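# Sand guide coat inside blue tape frame with arm sander

## Task

Remove the thin dark guide coat from the board area enclosed by the blue tape, leaving at most a few specks; keep the coat on outside the tape (light scuffs and a few bare specks there are acceptable); never cut through the primer anywhere, which is an outright failure; finish by moving the sander away from the board.

## Robot and tools

Robot: a single arm carrying a random-orbit sander at its tip. The pad is 127 mm in diameter and points along the tool point's +z axis. The tool point (end_effector_position) sits at the centre of the pad's face on the tool axis. A flat block juts roughly 9 cm from the last joint's axis toward the sander's -y side and rotates with it, so watch its clearance.

Frames: the scene frame has its origin on the table surface beneath the arm base, +z up, +x forward, +y to the left when looking along +x. The base may be slightly tilted. Reported positions are in metres, orientation as quaternion w,x,y,z, velocities in m/s and rad/s, all in the scene frame; the printed position can be a bit off, more so at long reach. Force and torque readings (force_n in N, torque_nm in N m) are expressed at the tool point in tool axes. Pushing the pad down shows as negative force_n z; torque x and y indicate which pad edge carries the load. Expect noise and a constant offset of a few newtons. Both read n/a until the first action.

Row format (shared by both motion tools): one flat list of 7 numbers, each in [-1, 1]: dx, dy, dz, rx, ry, rz, run. The first six are an offset of the tool point relative to its measured pose (not an absolute pose), expressed in the tool point's own axes. 1.0 equals 0.6 m for dx, dy, dz and 180 degrees for the rotation vector rx, ry, rz. So 0.01 is 6 mm. Since the pad faces tool +z, a positive dz pushes toward/into the surface the pad faces. The 7th number, run, turns the sander on if above 0.01 and off otherwise.

execute_actions(actions): a list of actions; each action is a table of 1 to 15 rows, each row one control step of 1/30 s. If fewer than 15 rows are given, the last row repeats to fill the action. Every row in an action is an offset from the pose measured at that action's start (for the first action, the last pose reported), not from the previous row. An empty list just returns state and images. Per step, the commanded pose is clipped to 100 mm and 16 degrees from the measured pose, and position wins over orientation if both can't be met; far targets need several actions.

move(target, speed, blocking): drives the tool point along a straight path to one offset row (same 7-number layout, offset from the pose in the latest result that reports one). speed is in m/s, 0.002 to 0.5, default 0.25; rotation rate is capped at twice that in rad/s. Path duration is 0.5 to 10 s; longer paths are cut off at 10 s. The run value is applied when the move begins. It does not slow for obstacles, can overshoot the nominal speed, and lags the path. The result adds a move: line with the ending (done, off_target, moving, held, fault), limits that acted (paced = pose clipped, held = a check blocked some steps, after which motion can jump fast), and the distance to target. With blocking=false the call returns after 0.5 s; then use wait or stop before sending more motion.

wait(seconds): 0 to 10 s, holds the last command and returns a result; ends early if a running move finishes. stop(): brakes a running move; it needs stopping distance. zoom_image(camera, region): enlarges [x0, y0, x1, y1] pixels (max 504 x 504) of the latest image from cam_head_left, cam_head_right or cam_wrist (all 504x504). finished_scene(scene): ends the scene irreversibly and reports success.

Results: state line with pose, velocities, force/torque, a Hand target line (pose the controller is currently heading for), possible pose unreachable lines (clearance check altered the command; a mounting post counts as arm), MOTOR HOT warnings from 70 °C, and camera images with calibration updates.

Sanding: the pad only removes material where it presses, faster with more pressure and longer dwell. There is no force control and the foam compresses under a millimetre, so the pad must be kept flat to the board or it cuts on one rim. The sander stays on between actions and while you are composing your reply, and it keeps cutting for a second or two after switching off, so lift clear or finish actions with run 0. Sweep in overlapping passes staying within the tape, check progress with zoom, and avoid lingering, which risks cutting through the primer.

Hazards: the arm is stiff, so aiming even slightly beneath the contact surface can trigger a fault. Joint torque at load limit (136 N m for the big three joints, 25.4 N m for each wrist joint) or any external force of 150 N halts the arm for 10 s and discards the rest of the call. Faster contact means a harder hit. Heat above 85 °C locks the brakes until cool. Avoid slams, drops and hard pushes; approach the board slowly, descend in small dz steps while watching force_n z, and lift away at the end.

Each tool is called after "Emit:" as name(argument=value, ...) on one line, values as JSON.

## Session

Emit:
execute_actions(actions=[])

Scene clock: 0.00 s.
end_effector_position=(+0.4929, +0.1086, +0.6096) force_n=(-1.5, +1.4, -0.5) torque_nm=(+0.19, +0.34, -0.27) end_effector_quat_wxyz=(+0.082, +0.725, +0.641, -0.239) end_effector_velocity=(-0.000, +0.000, -0.000) end_effector_angular_velocity=(+0.001, +0.000, +0.001)
Joint positions: [-0.339 -1.814  1.65  -1.405 -1.569 -1.911]
Joint velocities: [ 0.001 -0.    -0.     0.     0.     0.   ]
Hand target: +0.493, +0.109, +0.610; +0.082, +0.725, +0.641, -0.239

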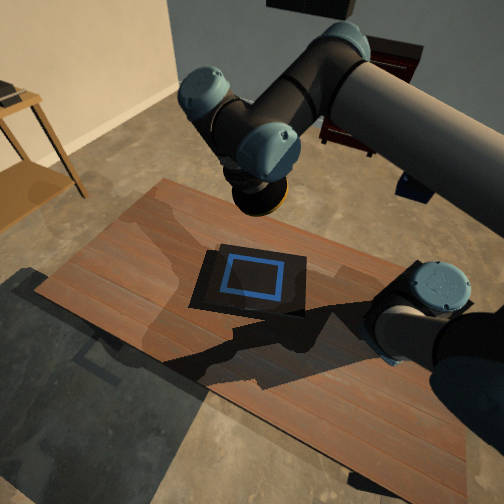

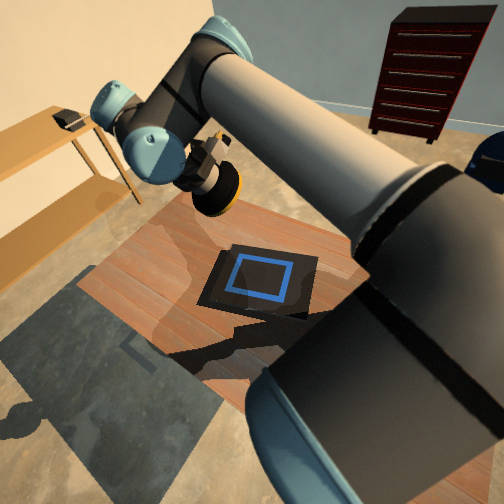

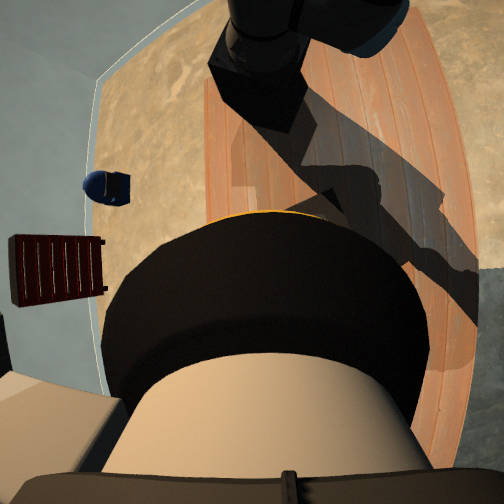

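Emit:
zoom_image(camera="cam_head_left", region=[180, 220, 320, 340])

Emit:
zoom_image(camera="cam_head_right", region=[185, 220, 325, 340])

Region (180, 220, 320, 340) of cam_head_left's 504x504 image, scaled by 3.600, with more detail than that image has; it fills the top 432 rows of this view, and the rest is white.

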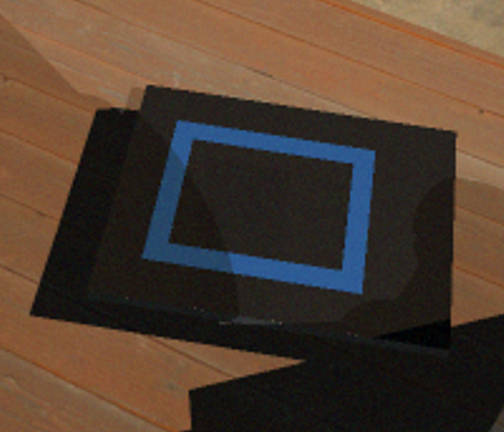

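Region (185, 220, 325, 340) of cam_head_right's 504x504 image, scaled by 3.600, with more detail than that image has; it fills the top 432 rows of this view, and the rest is white.

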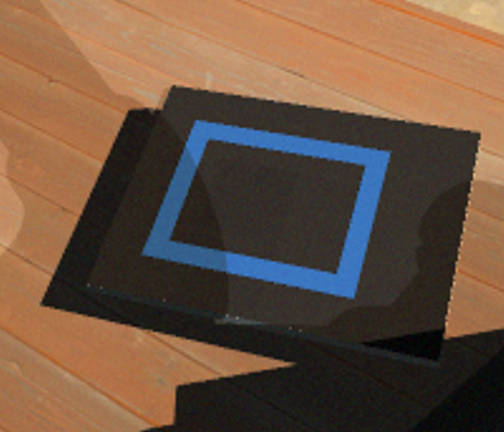

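Emit:
move(target=[0.1733,0.2567,0.772,-0.0917,0.1356,-0.1252,0], speed=0.3)

Scene clock: 37.50 s.
end_effector_position=(+0.5372, -0.0218, +0.1305) force_n=(-0.3, +3.2, +0.4) torque_nm=(+0.50, +0.16, -0.17) end_effector_quat_wxyz=(-0.000, +0.601, +0.799, -0.000) end_effector_velocity=(+0.001, -0.000, -0.002) end_effector_angular_velocity=(+0.002, -0.001, +0.001)
Joint positions: [-0.259 -0.932  2.117 -2.828 -1.064 -2.214]
Joint velocities: [ 0.002  0.006 -0.004 -0.004  0.002  0.001]
Hand target: +0.537, -0.022, +0.130; -0.000, +0.601, +0.799, -0.000
Off the commanded pose: 0.001 m, 0 deg.
move: done
camera_calibration (this result's frames):
cam_wrist: T_world_to_cam=[[-0.274797, 0.960867, -0.0349511, 0.183147], [0.934063, 0.275401, 0.227335, -0.475223], [0.228065, 0.0298246, -0.973189, 0.112925], [0, 0, 0, 1]] pos_world=[0.468463, -0.0484715, 0.224333]

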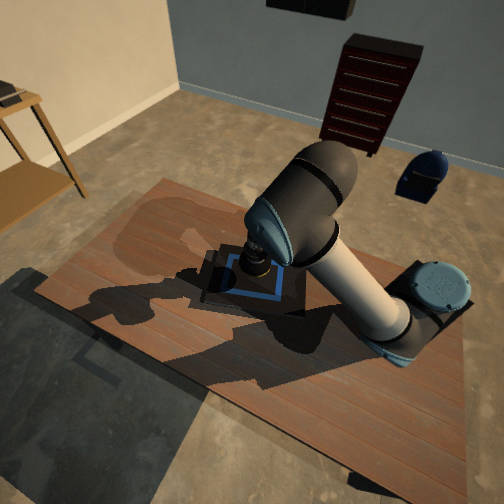

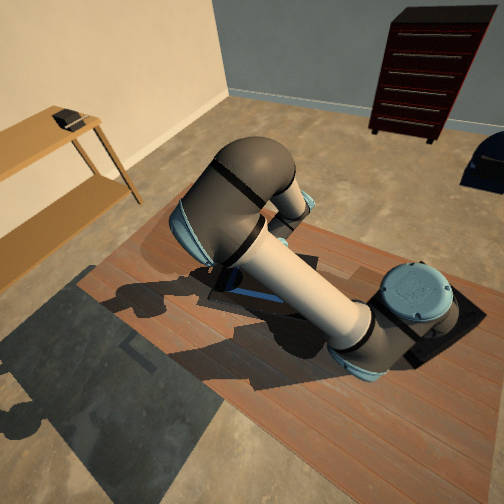

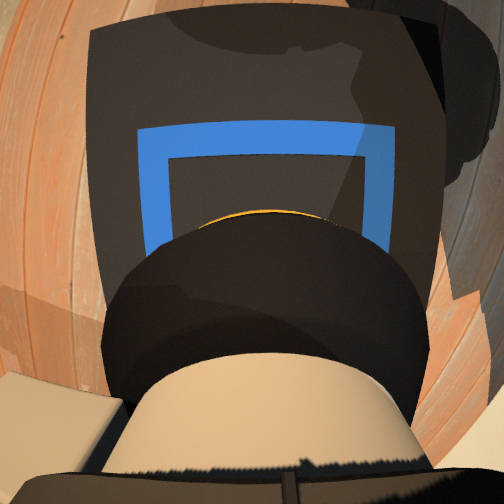

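Emit:
zoom_image(camera="cam_wrist", region=[120, 100, 260, 240])

Emit:
zoom_image(camera="cam_wrist", region=[270, 100, 410, 240])

Region (120, 100, 260, 240) of cam_wrist's 504x504 image, scaled by 3.600, with more detail than that image has.

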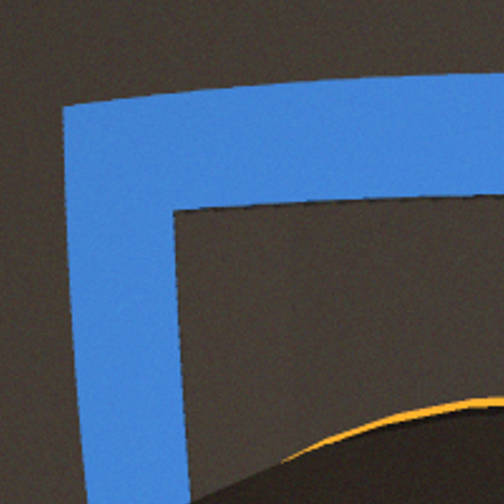

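Region (270, 100, 410, 240) of cam_wrist's 504x504 image, scaled by 3.600, with more detail than that image has.

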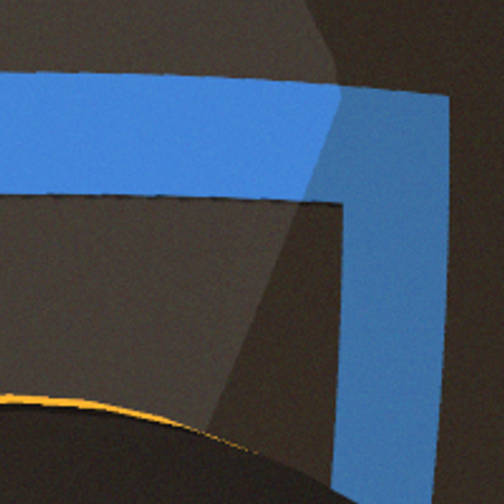

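Emit:
move(target=[0,0,0.1,0,0,0,0], speed=0.15)

Emit:
zoom_image(camera="cam_wrist", region=[70, 70, 210, 210])

Emit:
zoom_image(camera="cam_wrist", region=[330, 70, 470, 210])

Scene clock: 50.40 s.
end_effector_position=(+0.5371, -0.0219, +0.0709) force_n=(-2.1, +1.2, +1.6) torque_nm=(+0.20, +0.47, -0.18) end_effector_quat_wxyz=(-0.000, +0.601, +0.799, -0.000) end_effector_velocity=(+0.000, -0.000, -0.003) end_effector_angular_velocity=(-0.001, -0.000, +0.001)
Joint positions: [-0.202 -0.779  2.062 -2.958 -1.069 -2.15 ]
Joint velocities: [ 0.003  0.007 -0.004 -0.005 -0.001  0.003]
Hand target: +0.537, -0.022, +0.071; -0.000, +0.601, +0.799, -0.000
Off the commanded pose: 0.000 m, 0 deg.
move: done
camera_calibration (this result's frames):
cam_wrist: T_world_to_cam=[[-0.274837, 0.960856, -0.0349436, 0.181179], [0.93409, 0.275443, 0.227172, -0.461595], [0.227905, 0.029795, -0.973227, 0.0549658], [0, 0, 0, 1]] pos_world=[0.468439, -0.0485813, 0.164687]

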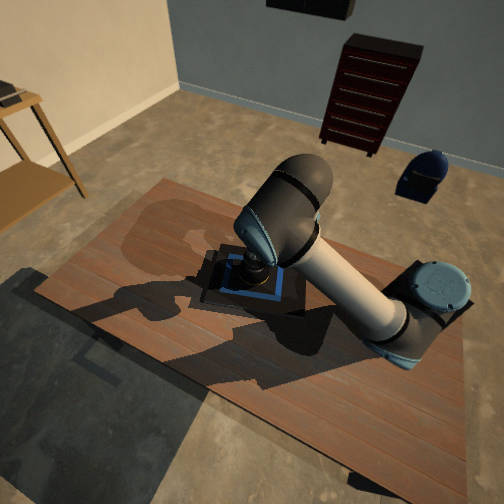

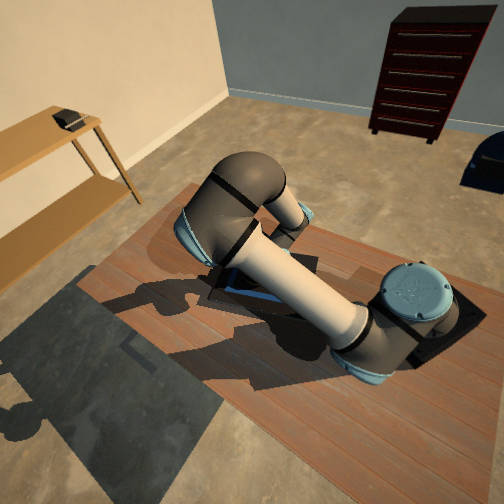

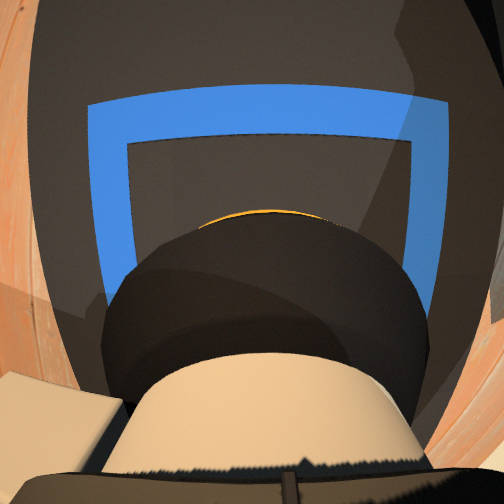

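Region (70, 70, 210, 210) of cam_wrist's 504x504 image, scaled by 3.600, with more detail than that image has.

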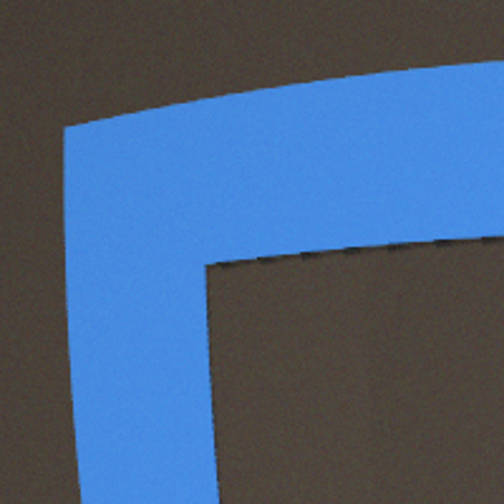

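Region (330, 70, 470, 210) of cam_wrist's 504x504 image, scaled by 3.600, with more detail than that image has.

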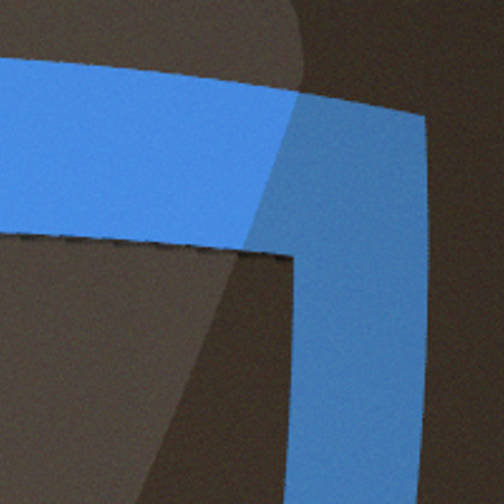

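Emit:
move(target=[0,0,0.034,0,0,0,0], speed=0.05)

Scene clock: 57.17 s.
end_effector_position=(+0.5371, -0.0220, +0.0508) force_n=(-2.3, +1.5, +1.9) torque_nm=(+0.18, +0.44, -0.19) end_effector_quat_wxyz=(-0.000, +0.601, +0.799, -0.000) end_effector_velocity=(+0.000, +0.000, -0.003) end_effector_angular_velocity=(+0.001, -0.000, +0.001)
Joint positions: [-0.184 -0.729  2.039 -2.995 -1.071 -2.128]
Joint velocities: [ 0.003  0.006 -0.003 -0.004  0.     0.003]
Hand target: +0.537, -0.022, +0.050; -0.000, +0.601, +0.799, -0.000
Off the commanded pose: 0.000 m, 0 deg.
move: done
camera_calibration (this result's frames):
cam_wrist: T_world_to_cam=[[-0.274855, 0.960851, -0.034942, 0.180522], [0.934098, 0.275462, 0.227117, -0.457012], [0.227851, 0.0297851, -0.97324, 0.0354466], [0, 0, 0, 1]] pos_world=[0.468435, -0.048621, 0.144601]

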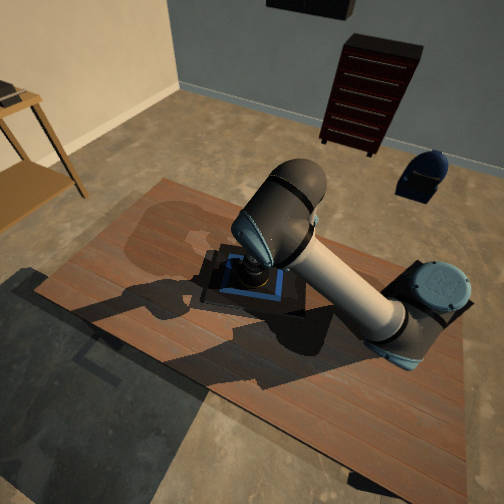

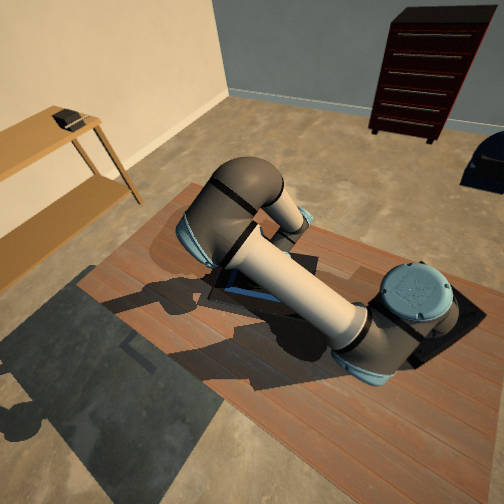

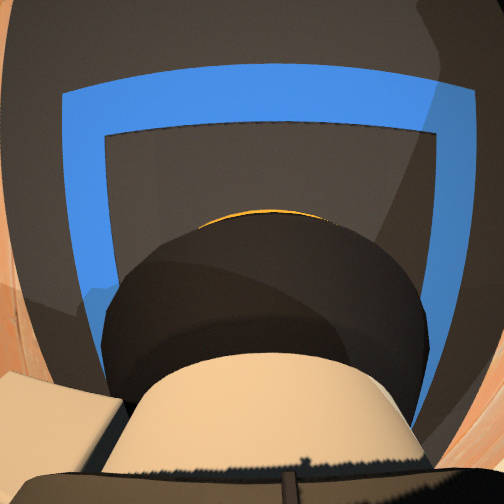

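Emit:
execute_actions(actions=[[[0,0,0.002,0,0,0,0]]])

Scene clock: 59.87 s.
end_effector_position=(+0.5371, -0.0220, +0.0496) force_n=(+0.8, +2.7, +0.3) torque_nm=(+0.40, +0.04, -0.18) end_effector_quat_wxyz=(-0.000, +0.601, +0.799, -0.000) end_effector_velocity=(+0.000, +0.000, -0.000) end_effector_angular_velocity=(-0.001, -0.000, +0.001)
Joint positions: [-0.182 -0.726  2.037 -2.997 -1.071 -2.127]
Joint velocities: [ 0.001  0.001 -0.    -0.001 -0.001  0.001]
Hand target: +0.537, -0.022, +0.050; -0.000, +0.601, +0.799, -0.000
Off the commanded pose: 0.000 m, 0 deg.
camera_calibration (this result's frames):
cam_wrist: T_world_to_cam=[[-0.274856, 0.96085, -0.0349422, 0.180484], [0.934098, 0.275463, 0.227114, -0.456745], [0.227848, 0.0297842, -0.973241, 0.0343014], [0, 0, 0, 1]] pos_world=[0.468436, -0.0486235, 0.143423]

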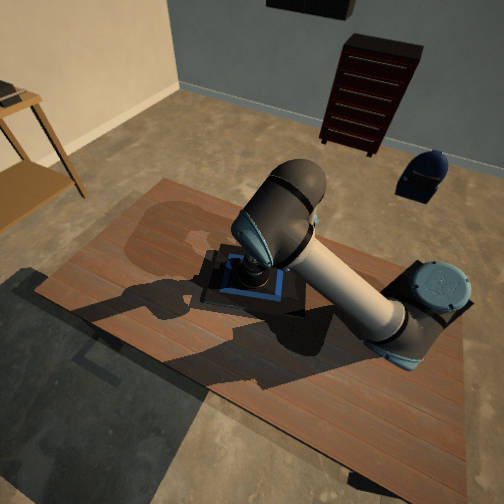

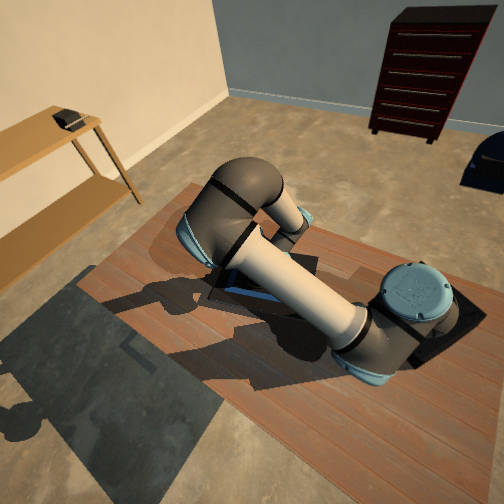

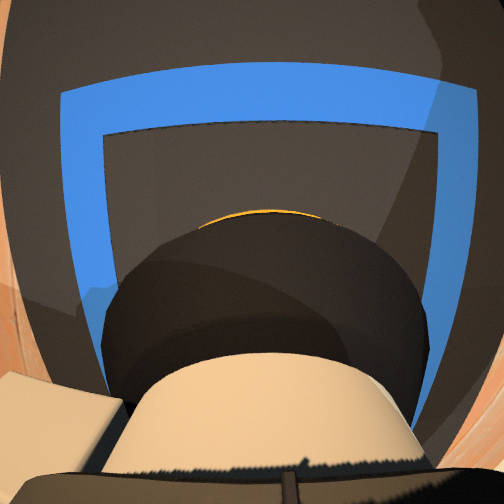

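Emit:
execute_actions(actions=[[[0,0,0.0013,0,0,0,0]]])

Emit:
execute_actions(actions=[[[0,0,0.001,0,0,0,0]]])

Scene clock: 62.30 s.
end_effector_position=(+0.5371, -0.0220, +0.0489) force_n=(-1.3, +3.3, +0.2) torque_nm=(+0.42, +0.27, -0.25) end_effector_quat_wxyz=(-0.000, +0.601, +0.799, -0.000) end_effector_velocity=(+0.000, -0.000, +0.000) end_effector_angular_velocity=(-0.001, -0.000, -0.000)
Joint positions: [-0.182 -0.724  2.036 -2.998 -1.071 -2.126]
Joint velocities: [-0.     0.    -0.    -0.    -0.001 -0.   ]
Hand target: +0.537, -0.022, +0.049; -0.000, +0.601, +0.799, -0.000
Off the commanded pose: 0.000 m, 0 deg.
camera_calibration (this result's frames):
cam_wrist: T_world_to_cam=[[-0.274857, 0.96085, -0.0349423, 0.180459], [0.934098, 0.275463, 0.227113, -0.456572], [0.227846, 0.0297839, -0.973241, 0.0335612], [0, 0, 0, 1]] pos_world=[0.468436, -0.0486252, 0.142662]

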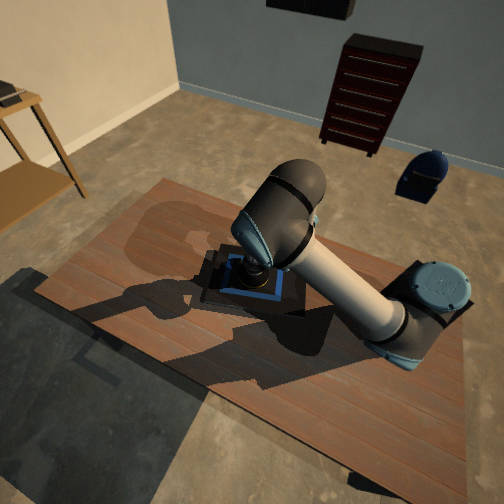

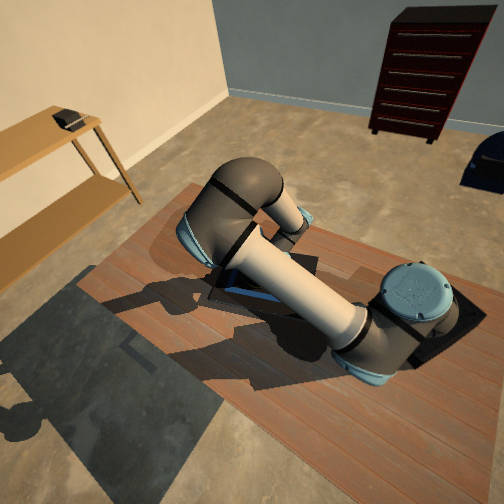

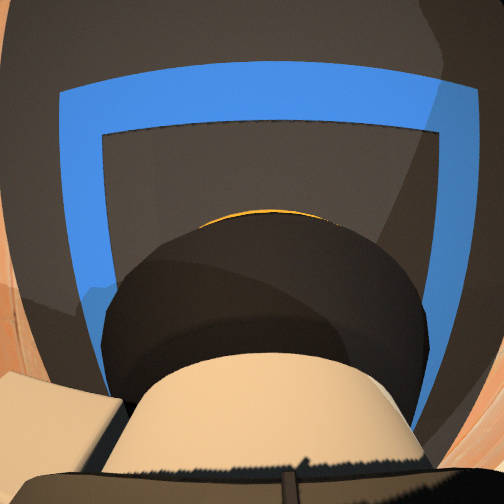

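Scene clock: 62.80 s.
end_effector_position=(+0.5371, -0.0220, +0.0483) force_n=(-2.1, +2.5, -2.5) torque_nm=(+0.49, +0.30, -0.22) end_effector_quat_wxyz=(-0.000, +0.601, +0.799, -0.000) end_effector_velocity=(-0.000, -0.000, -0.000) end_effector_angular_velocity=(-0.001, +0.000, +0.001)
Joint positions: [-0.181 -0.722  2.036 -2.999 -1.071 -2.126]
Joint velocities: [ 0.     0.    -0.    -0.    -0.001 -0.   ]
Hand target: +0.537, -0.022, +0.048; -0.000, +0.601, +0.799, -0.000
Off the commanded pose: 0.000 m, 0 deg.
camera_calibration (this result's frames):
cam_wrist: T_world_to_cam=[[-0.274857, 0.96085, -0.0349424, 0.180441], [0.934098, 0.275464, 0.227111, -0.456438], [0.227845, 0.0297835, -0.973242, 0.0329921], [0, 0, 0, 1]] pos_world=[0.468437, -0.0486265, 0.142077]

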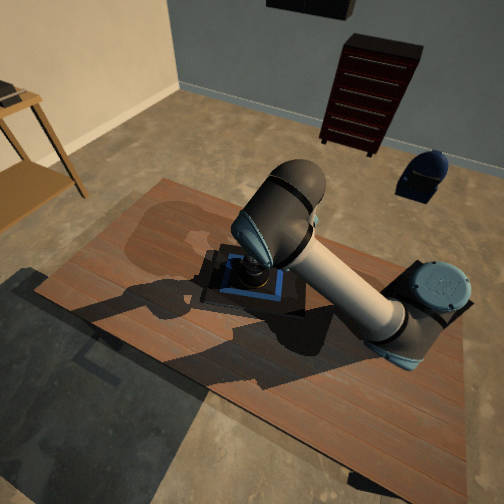

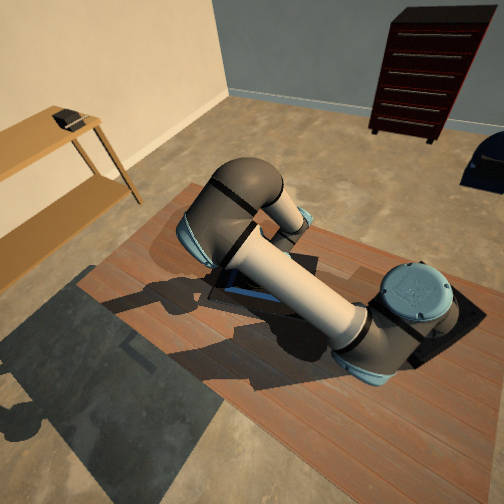

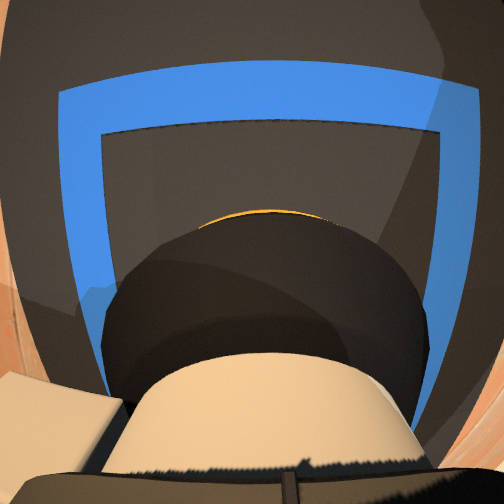

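Emit:
execute_actions(actions=[[[0,0,0.0005,0,0,0,0]]])

Scene clock: 64.93 s.
end_effector_position=(+0.5371, -0.0220, +0.0480) force_n=(+0.1, +1.1, -1.7) torque_nm=(+0.28, +0.13, -0.12) end_effector_quat_wxyz=(-0.000, +0.601, +0.799, -0.000) end_effector_velocity=(+0.000, -0.001, +0.000) end_effector_angular_velocity=(-0.002, +0.000, +0.001)
Joint positions: [-0.181 -0.722  2.035 -3.    -1.071 -2.125]
Joint velocities: [-0.     0.    -0.    -0.    -0.002 -0.   ]
Hand target: +0.537, -0.022, +0.048; -0.000, +0.601, +0.799, -0.000
Off the commanded pose: 0.000 m, 0 deg.
camera_calibration (this result's frames):
cam_wrist: T_world_to_cam=[[-0.274858, 0.96085, -0.0349426, 0.180431], [0.934099, 0.275465, 0.227111, -0.456372], [0.227845, 0.0297832, -0.973242, 0.0327072], [0, 0, 0, 1]] pos_world=[0.468437, -0.0486272, 0.141784]

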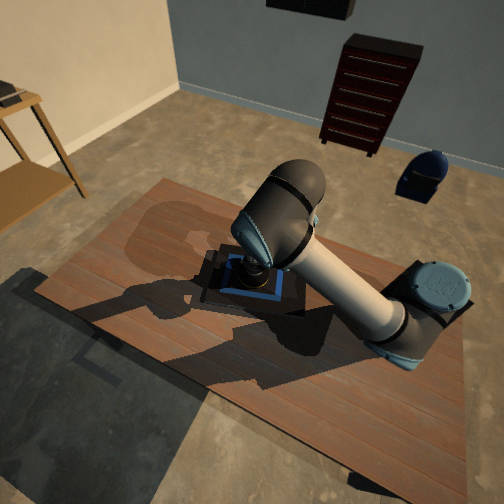

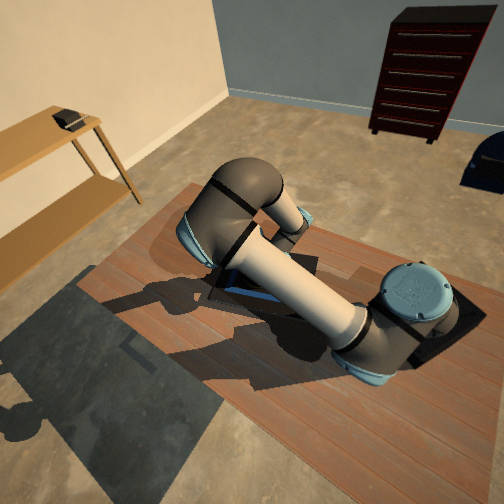

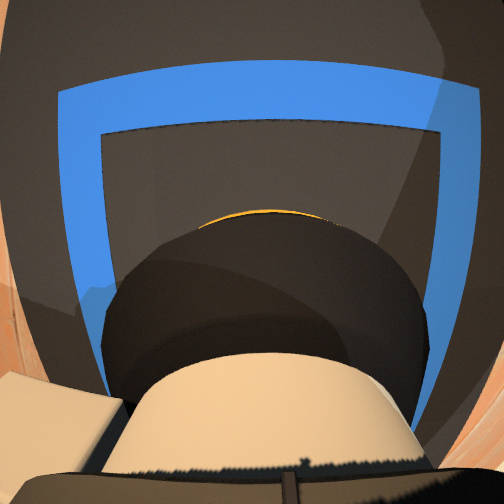

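Likely noise. Continue.

Emit:
execute_actions(actions=[[[0,0,0.001,0,0,0,0]]])

Scene clock: 66.30 s.
end_effector_position=(+0.5371, -0.0220, +0.0474) force_n=(-2.2, +2.3, -0.3) torque_nm=(+0.28, +0.40, -0.18) end_effector_quat_wxyz=(-0.000, +0.601, +0.799, -0.000) end_effector_velocity=(+0.000, -0.000, -0.000) end_effector_angular_velocity=(-0.001, -0.000, +0.000)
Joint positions: [-0.18  -0.72   2.035 -3.001 -1.071 -2.125]
Joint velocities: [ 0.     0.    -0.    -0.001 -0.001 -0.   ]
Hand target: +0.537, -0.022, +0.047; -0.000, +0.601, +0.799, -0.000
Off the commanded pose: 0.000 m, 0 deg.
camera_calibration (this result's frames):
cam_wrist: T_world_to_cam=[[-0.274859, 0.96085, -0.0349427, 0.180412], [0.934099, 0.275465, 0.227109, -0.456239], [0.227843, 0.0297829, -0.973242, 0.0321381], [0, 0, 0, 1]] pos_world=[0.468437, -0.0486283, 0.141198]

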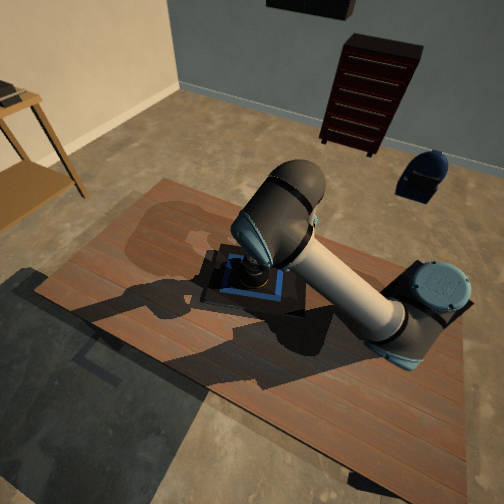

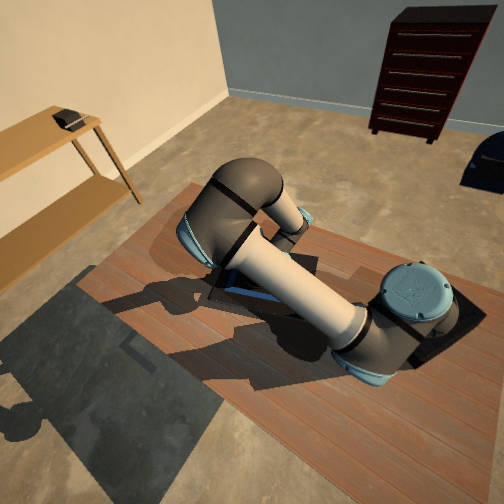

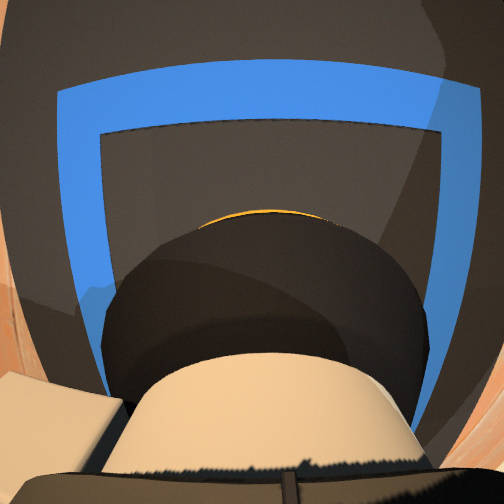

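Emit:
execute_actions(actions=[[[0,0,0.001,0,0,0,0]]])

Scene clock: 67.33 s.
end_effector_position=(+0.5371, -0.0220, +0.0468) force_n=(-0.7, +3.0, -0.3) torque_nm=(+0.57, +0.18, -0.11) end_effector_quat_wxyz=(-0.000, +0.601, +0.799, -0.000) end_effector_velocity=(-0.000, +0.000, -0.000) end_effector_angular_velocity=(+0.000, +0.000, +0.000)
Joint positions: [-0.18  -0.719  2.034 -3.002 -1.071 -2.124]
Joint velocities: [ 0.  0.  0. -0.  0. -0.]
Hand target: +0.537, -0.022, +0.047; -0.000, +0.601, +0.799, -0.000
Off the commanded pose: 0.000 m, 0 deg.
camera_calibration (this result's frames):
cam_wrist: T_world_to_cam=[[-0.274859, 0.960849, -0.0349428, 0.180394], [0.934099, 0.275466, 0.227108, -0.456106], [0.227842, 0.0297826, -0.973243, 0.0315687], [0, 0, 0, 1]] pos_world=[0.468438, -0.0486296, 0.140613]

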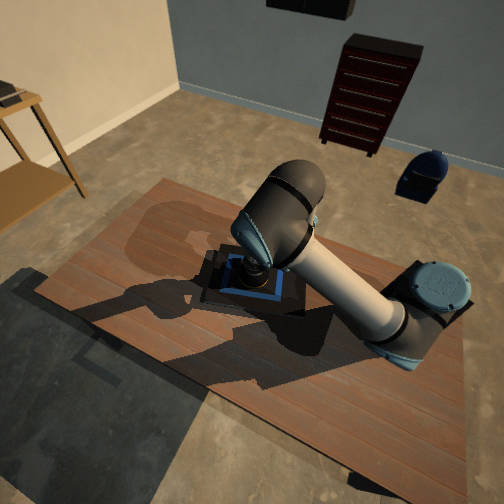

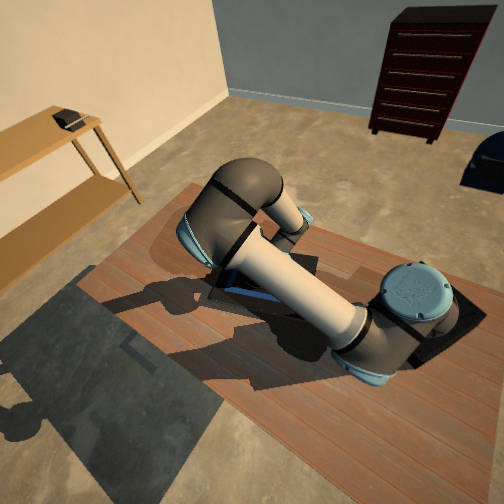

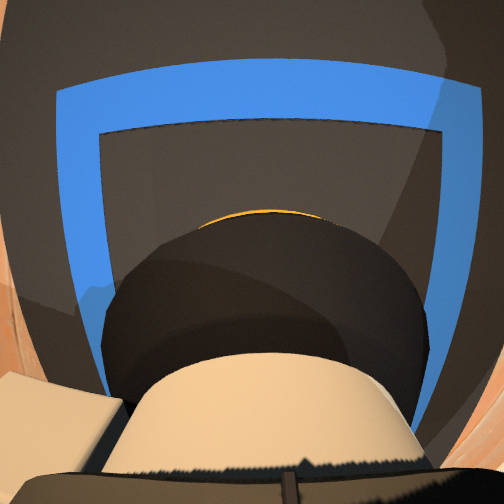

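Emit:
execute_actions(actions=[[[0,0,0.001,0,0,0,0]]])

Scene clock: 68.73 s.
end_effector_position=(+0.5371, -0.0220, +0.0462) force_n=(-0.6, +1.1, -0.4) torque_nm=(+0.24, +0.18, -0.16) end_effector_quat_wxyz=(-0.000, +0.601, +0.799, -0.000) end_effector_velocity=(+0.000, +0.000, -0.000) end_effector_angular_velocity=(+0.000, -0.000, +0.001)
Joint positions: [-0.179 -0.717  2.033 -3.003 -1.071 -2.124]
Joint velocities: [ 0.     0.    -0.001 -0.     0.    -0.   ]
Hand target: +0.537, -0.022, +0.046; -0.000, +0.601, +0.799, -0.000
Off the commanded pose: 0.000 m, 0 deg.
camera_calibration (this result's frames):
cam_wrist: T_world_to_cam=[[-0.27486, 0.960849, -0.0349427, 0.180375], [0.934099, 0.275467, 0.227106, -0.455972], [0.22784, 0.0297824, -0.973243, 0.0309994], [0, 0, 0, 1]] pos_world=[0.468438, -0.0486309, 0.140027]

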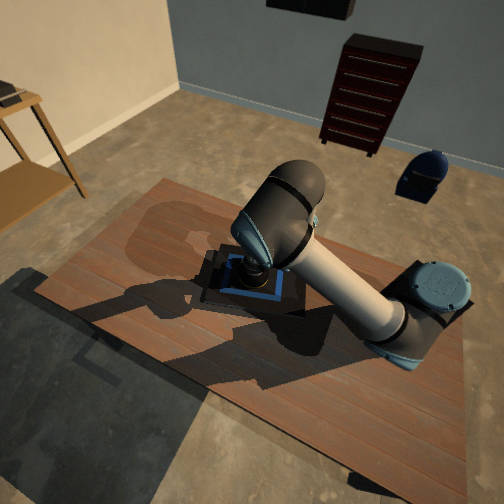

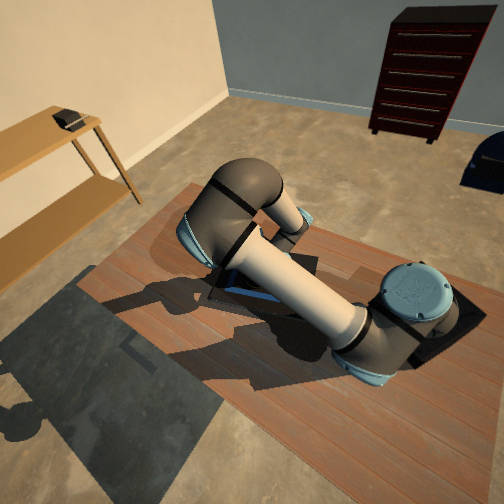

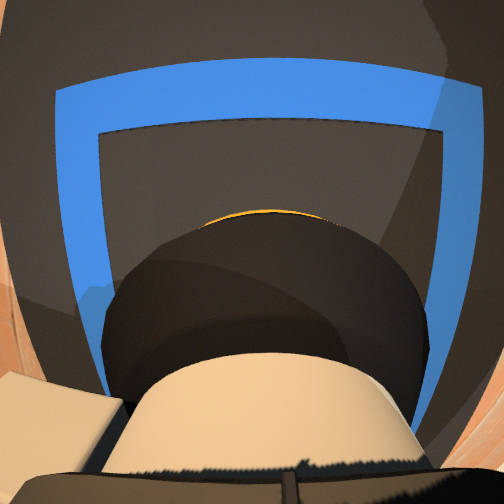

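Emit:
execute_actions(actions=[[[0,0,0.001,0,0,0,0]]])

Scene clock: 70.50 s.
end_effector_position=(+0.5371, -0.0220, +0.0456) force_n=(-2.7, +2.5, +1.2) torque_nm=(+0.29, +0.53, -0.22) end_effector_quat_wxyz=(-0.000, +0.601, +0.799, -0.000) end_effector_velocity=(-0.000, -0.001, -0.000) end_effector_angular_velocity=(-0.000, +0.000, -0.001)
Joint positions: [-0.179 -0.716  2.032 -3.004 -1.071 -2.123]
Joint velocities: [-0.001  0.    -0.     0.    -0.    -0.   ]
Hand target: +0.537, -0.022, +0.046; -0.000, +0.601, +0.799, -0.000
Off the commanded pose: 0.000 m, 0 deg.
camera_calibration (this result's frames):
cam_wrist: T_world_to_cam=[[-0.274861, 0.960849, -0.0349427, 0.180356], [0.934099, 0.275467, 0.227105, -0.455839], [0.227839, 0.0297822, -0.973243, 0.03043], [0, 0, 0, 1]] pos_world=[0.468439, -0.0486322, 0.139441]

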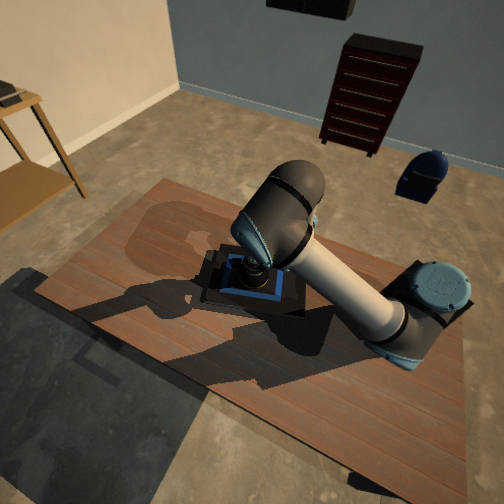

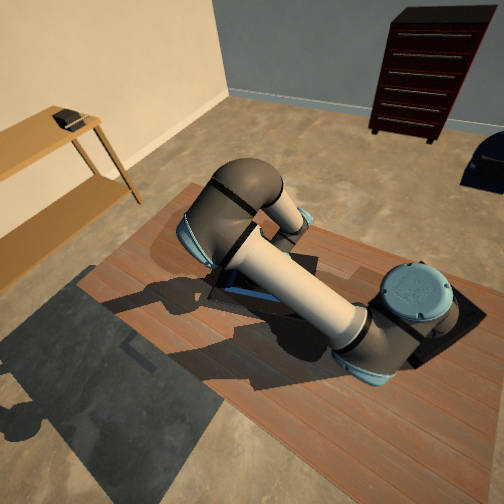

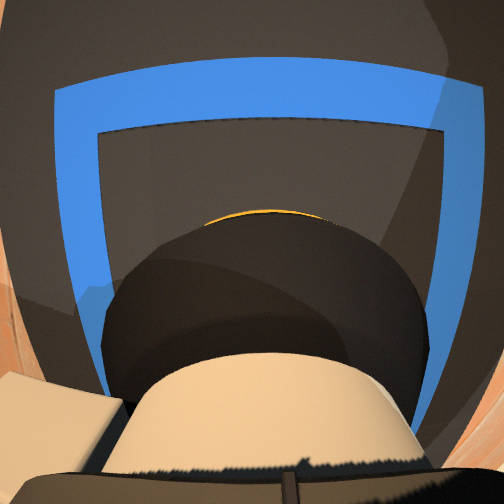

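Emit:
execute_actions(actions=[[[0,0,0.001,0,0,0,0]]])

Scene clock: 71.57 s.
end_effector_position=(+0.5371, -0.0220, +0.0450) force_n=(-1.3, +0.5, +0.2) torque_nm=(+0.01, +0.33, -0.27) end_effector_quat_wxyz=(-0.000, +0.601, +0.799, -0.000) end_effector_velocity=(+0.000, -0.001, +0.000) end_effector_angular_velocity=(-0.001, -0.000, -0.001)
Joint positions: [-0.178 -0.714  2.032 -3.005 -1.071 -2.122]
Joint velocities: [-0.001  0.    -0.     0.    -0.001  0.   ]
Hand target: +0.537, -0.022, +0.045; -0.000, +0.601, +0.799, -0.000
Off the commanded pose: 0.000 m, 0 deg.
camera_calibration (this result's frames):
cam_wrist: T_world_to_cam=[[-0.274861, 0.960849, -0.0349429, 0.180337], [0.934099, 0.275468, 0.227103, -0.455706], [0.227837, 0.0297817, -0.973244, 0.0298607], [0, 0, 0, 1]] pos_world=[0.468439, -0.0486335, 0.138855]

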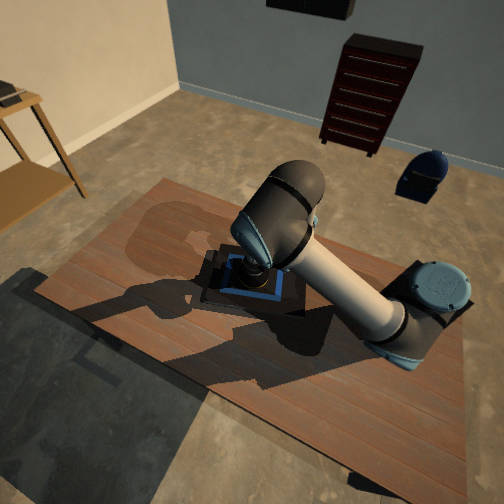

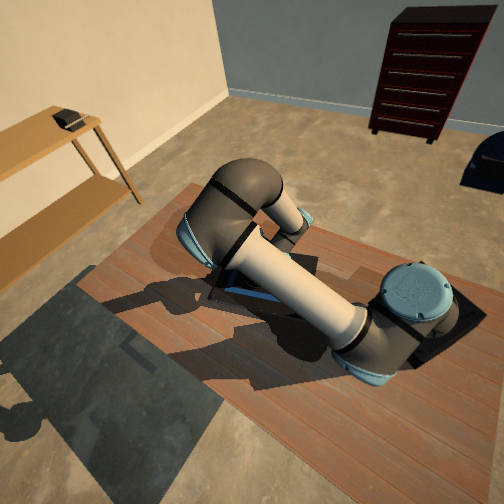

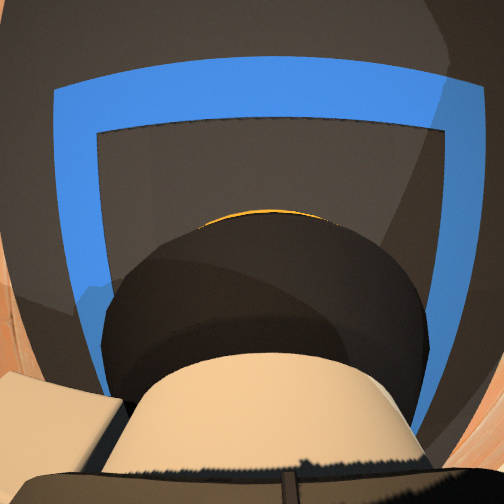

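Emit:
execute_actions(actions=[[[0,0,0.001,0,0,0,0]]])

Scene clock: 72.73 s.
end_effector_position=(+0.5371, -0.0220, +0.0445) force_n=(-2.2, +2.1, +0.0) torque_nm=(+0.24, +0.37, -0.19) end_effector_quat_wxyz=(-0.000, +0.601, +0.799, -0.000) end_effector_velocity=(-0.000, -0.000, +0.000) end_effector_angular_velocity=(-0.000, -0.000, -0.001)
Joint positions: [-0.178 -0.713  2.031 -3.006 -1.071 -2.122]
Joint velocities: [-0.001  0.     0.    -0.    -0.    -0.   ]
Hand target: +0.537, -0.022, +0.044; -0.000, +0.601, +0.799, -0.000
Off the commanded pose: 0.000 m, 0 deg.
camera_calibration (this result's frames):
cam_wrist: T_world_to_cam=[[-0.274862, 0.960848, -0.034943, 0.180318], [0.934099, 0.275469, 0.227102, -0.455573], [0.227836, 0.0297814, -0.973244, 0.0292913], [0, 0, 0, 1]] pos_world=[0.468439, -0.0486348, 0.13827]

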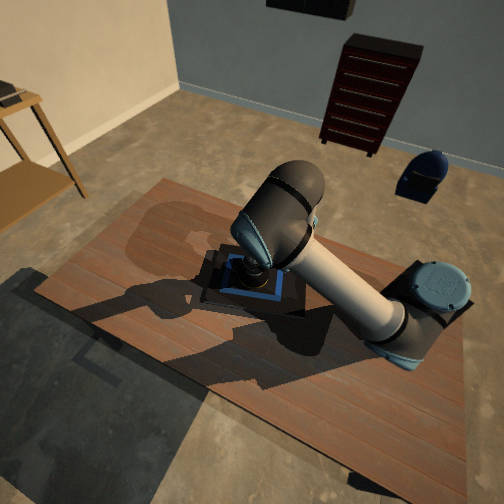

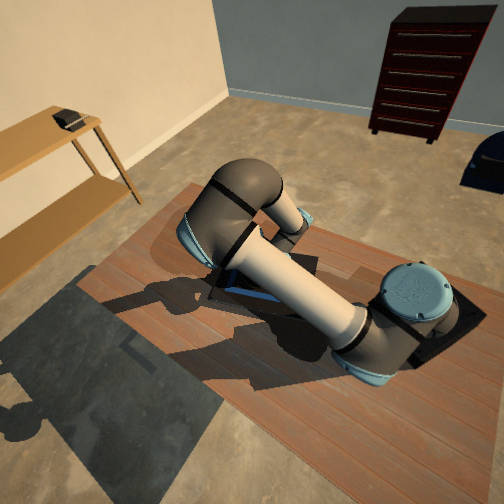

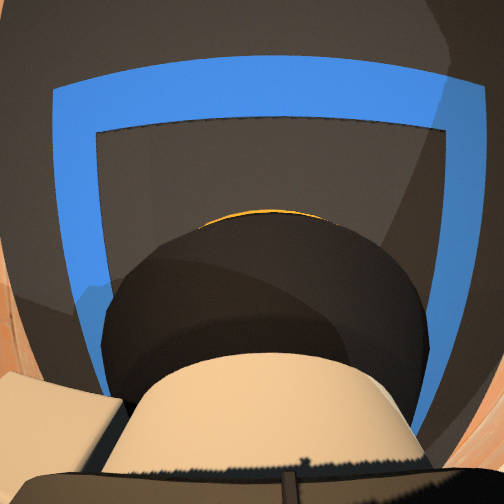

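Emit:
execute_actions(actions=[[[0,0,0.001,0,0,0,0]]])

Scene clock: 73.80 s.
end_effector_position=(+0.5371, -0.0220, +0.0439) force_n=(-3.6, +3.0, +0.2) torque_nm=(+0.33, +0.58, -0.16) end_effector_quat_wxyz=(-0.000, +0.601, +0.799, -0.000) end_effector_velocity=(+0.000, +0.000, -0.000) end_effector_angular_velocity=(-0.001, -0.000, +0.002)
Joint positions: [-0.177 -0.711  2.03  -3.007 -1.072 -2.121]
Joint velocities: [ 0.     0.    -0.    -0.    -0.001 -0.001]
Hand target: +0.537, -0.022, +0.044; -0.000, +0.601, +0.799, -0.000
Off the commanded pose: 0.000 m, 0 deg.
camera_calibration (this result's frames):
cam_wrist: T_world_to_cam=[[-0.274863, 0.960848, -0.0349431, 0.1803], [0.9341, 0.27547, 0.2271, -0.45544], [0.227835, 0.029781, -0.973244, 0.028722], [0, 0, 0, 1]] pos_world=[0.46844, -0.0486361, 0.137684]

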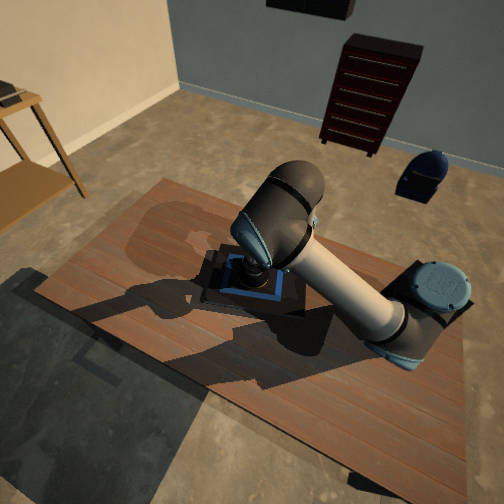

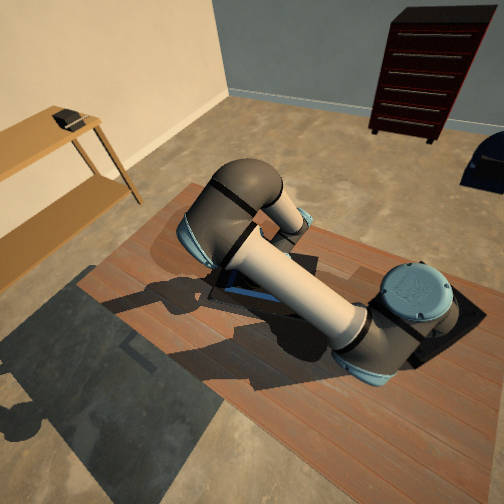

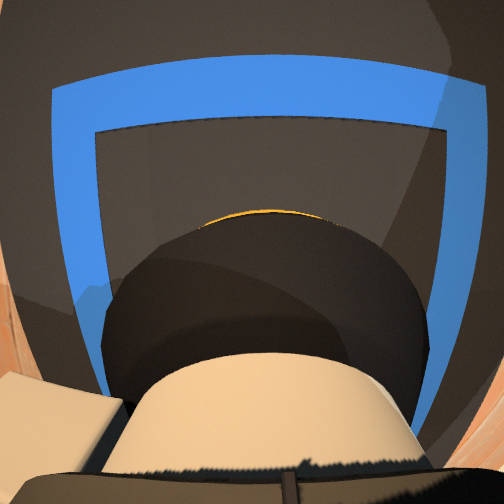

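Emit:
execute_actions(actions=[[[0,0,0.001,0,0,0,0]]])

Scene clock: 74.93 s.
end_effector_position=(+0.5371, -0.0220, +0.0433) force_n=(-2.4, +2.8, -0.9) torque_nm=(+0.51, +0.42, -0.11) end_effector_quat_wxyz=(-0.000, +0.601, +0.799, -0.000) end_effector_velocity=(-0.000, +0.000, -0.000) end_effector_angular_velocity=(-0.002, +0.000, +0.000)
Joint positions: [-0.177 -0.71   2.029 -3.008 -1.072 -2.121]
Joint velocities: [ 0.001  0.    -0.    -0.001 -0.002  0.001]
Hand target: +0.537, -0.022, +0.043; -0.000, +0.601, +0.799, -0.000
Off the commanded pose: 0.000 m, 0 deg.
camera_calibration (this result's frames):
cam_wrist: T_world_to_cam=[[-0.274863, 0.960848, -0.0349433, 0.180281], [0.9341, 0.27547, 0.227099, -0.455307], [0.227833, 0.0297806, -0.973245, 0.0281526], [0, 0, 0, 1]] pos_world=[0.46844, -0.0486374, 0.137099]

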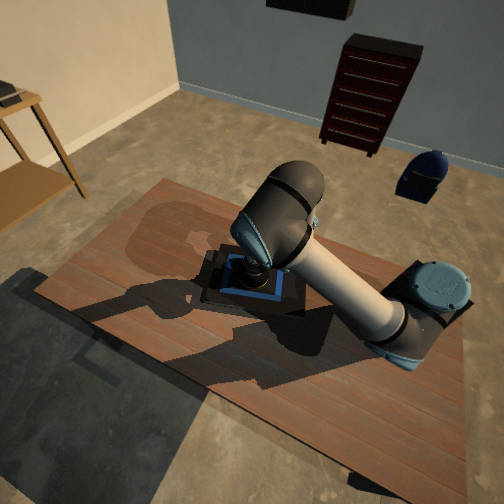

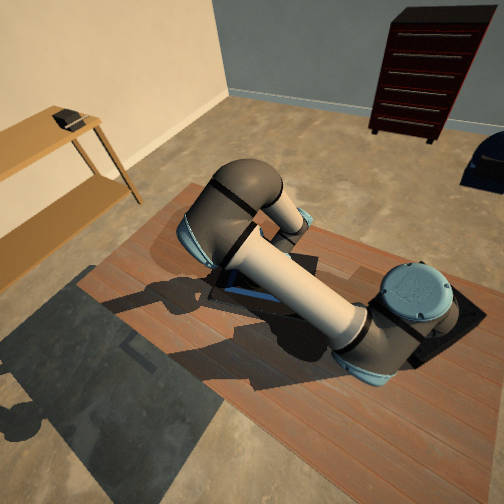

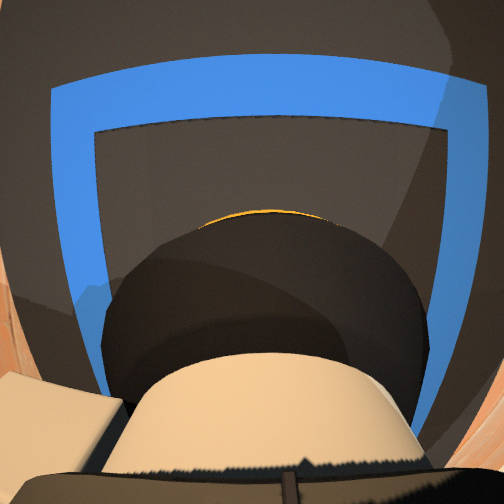

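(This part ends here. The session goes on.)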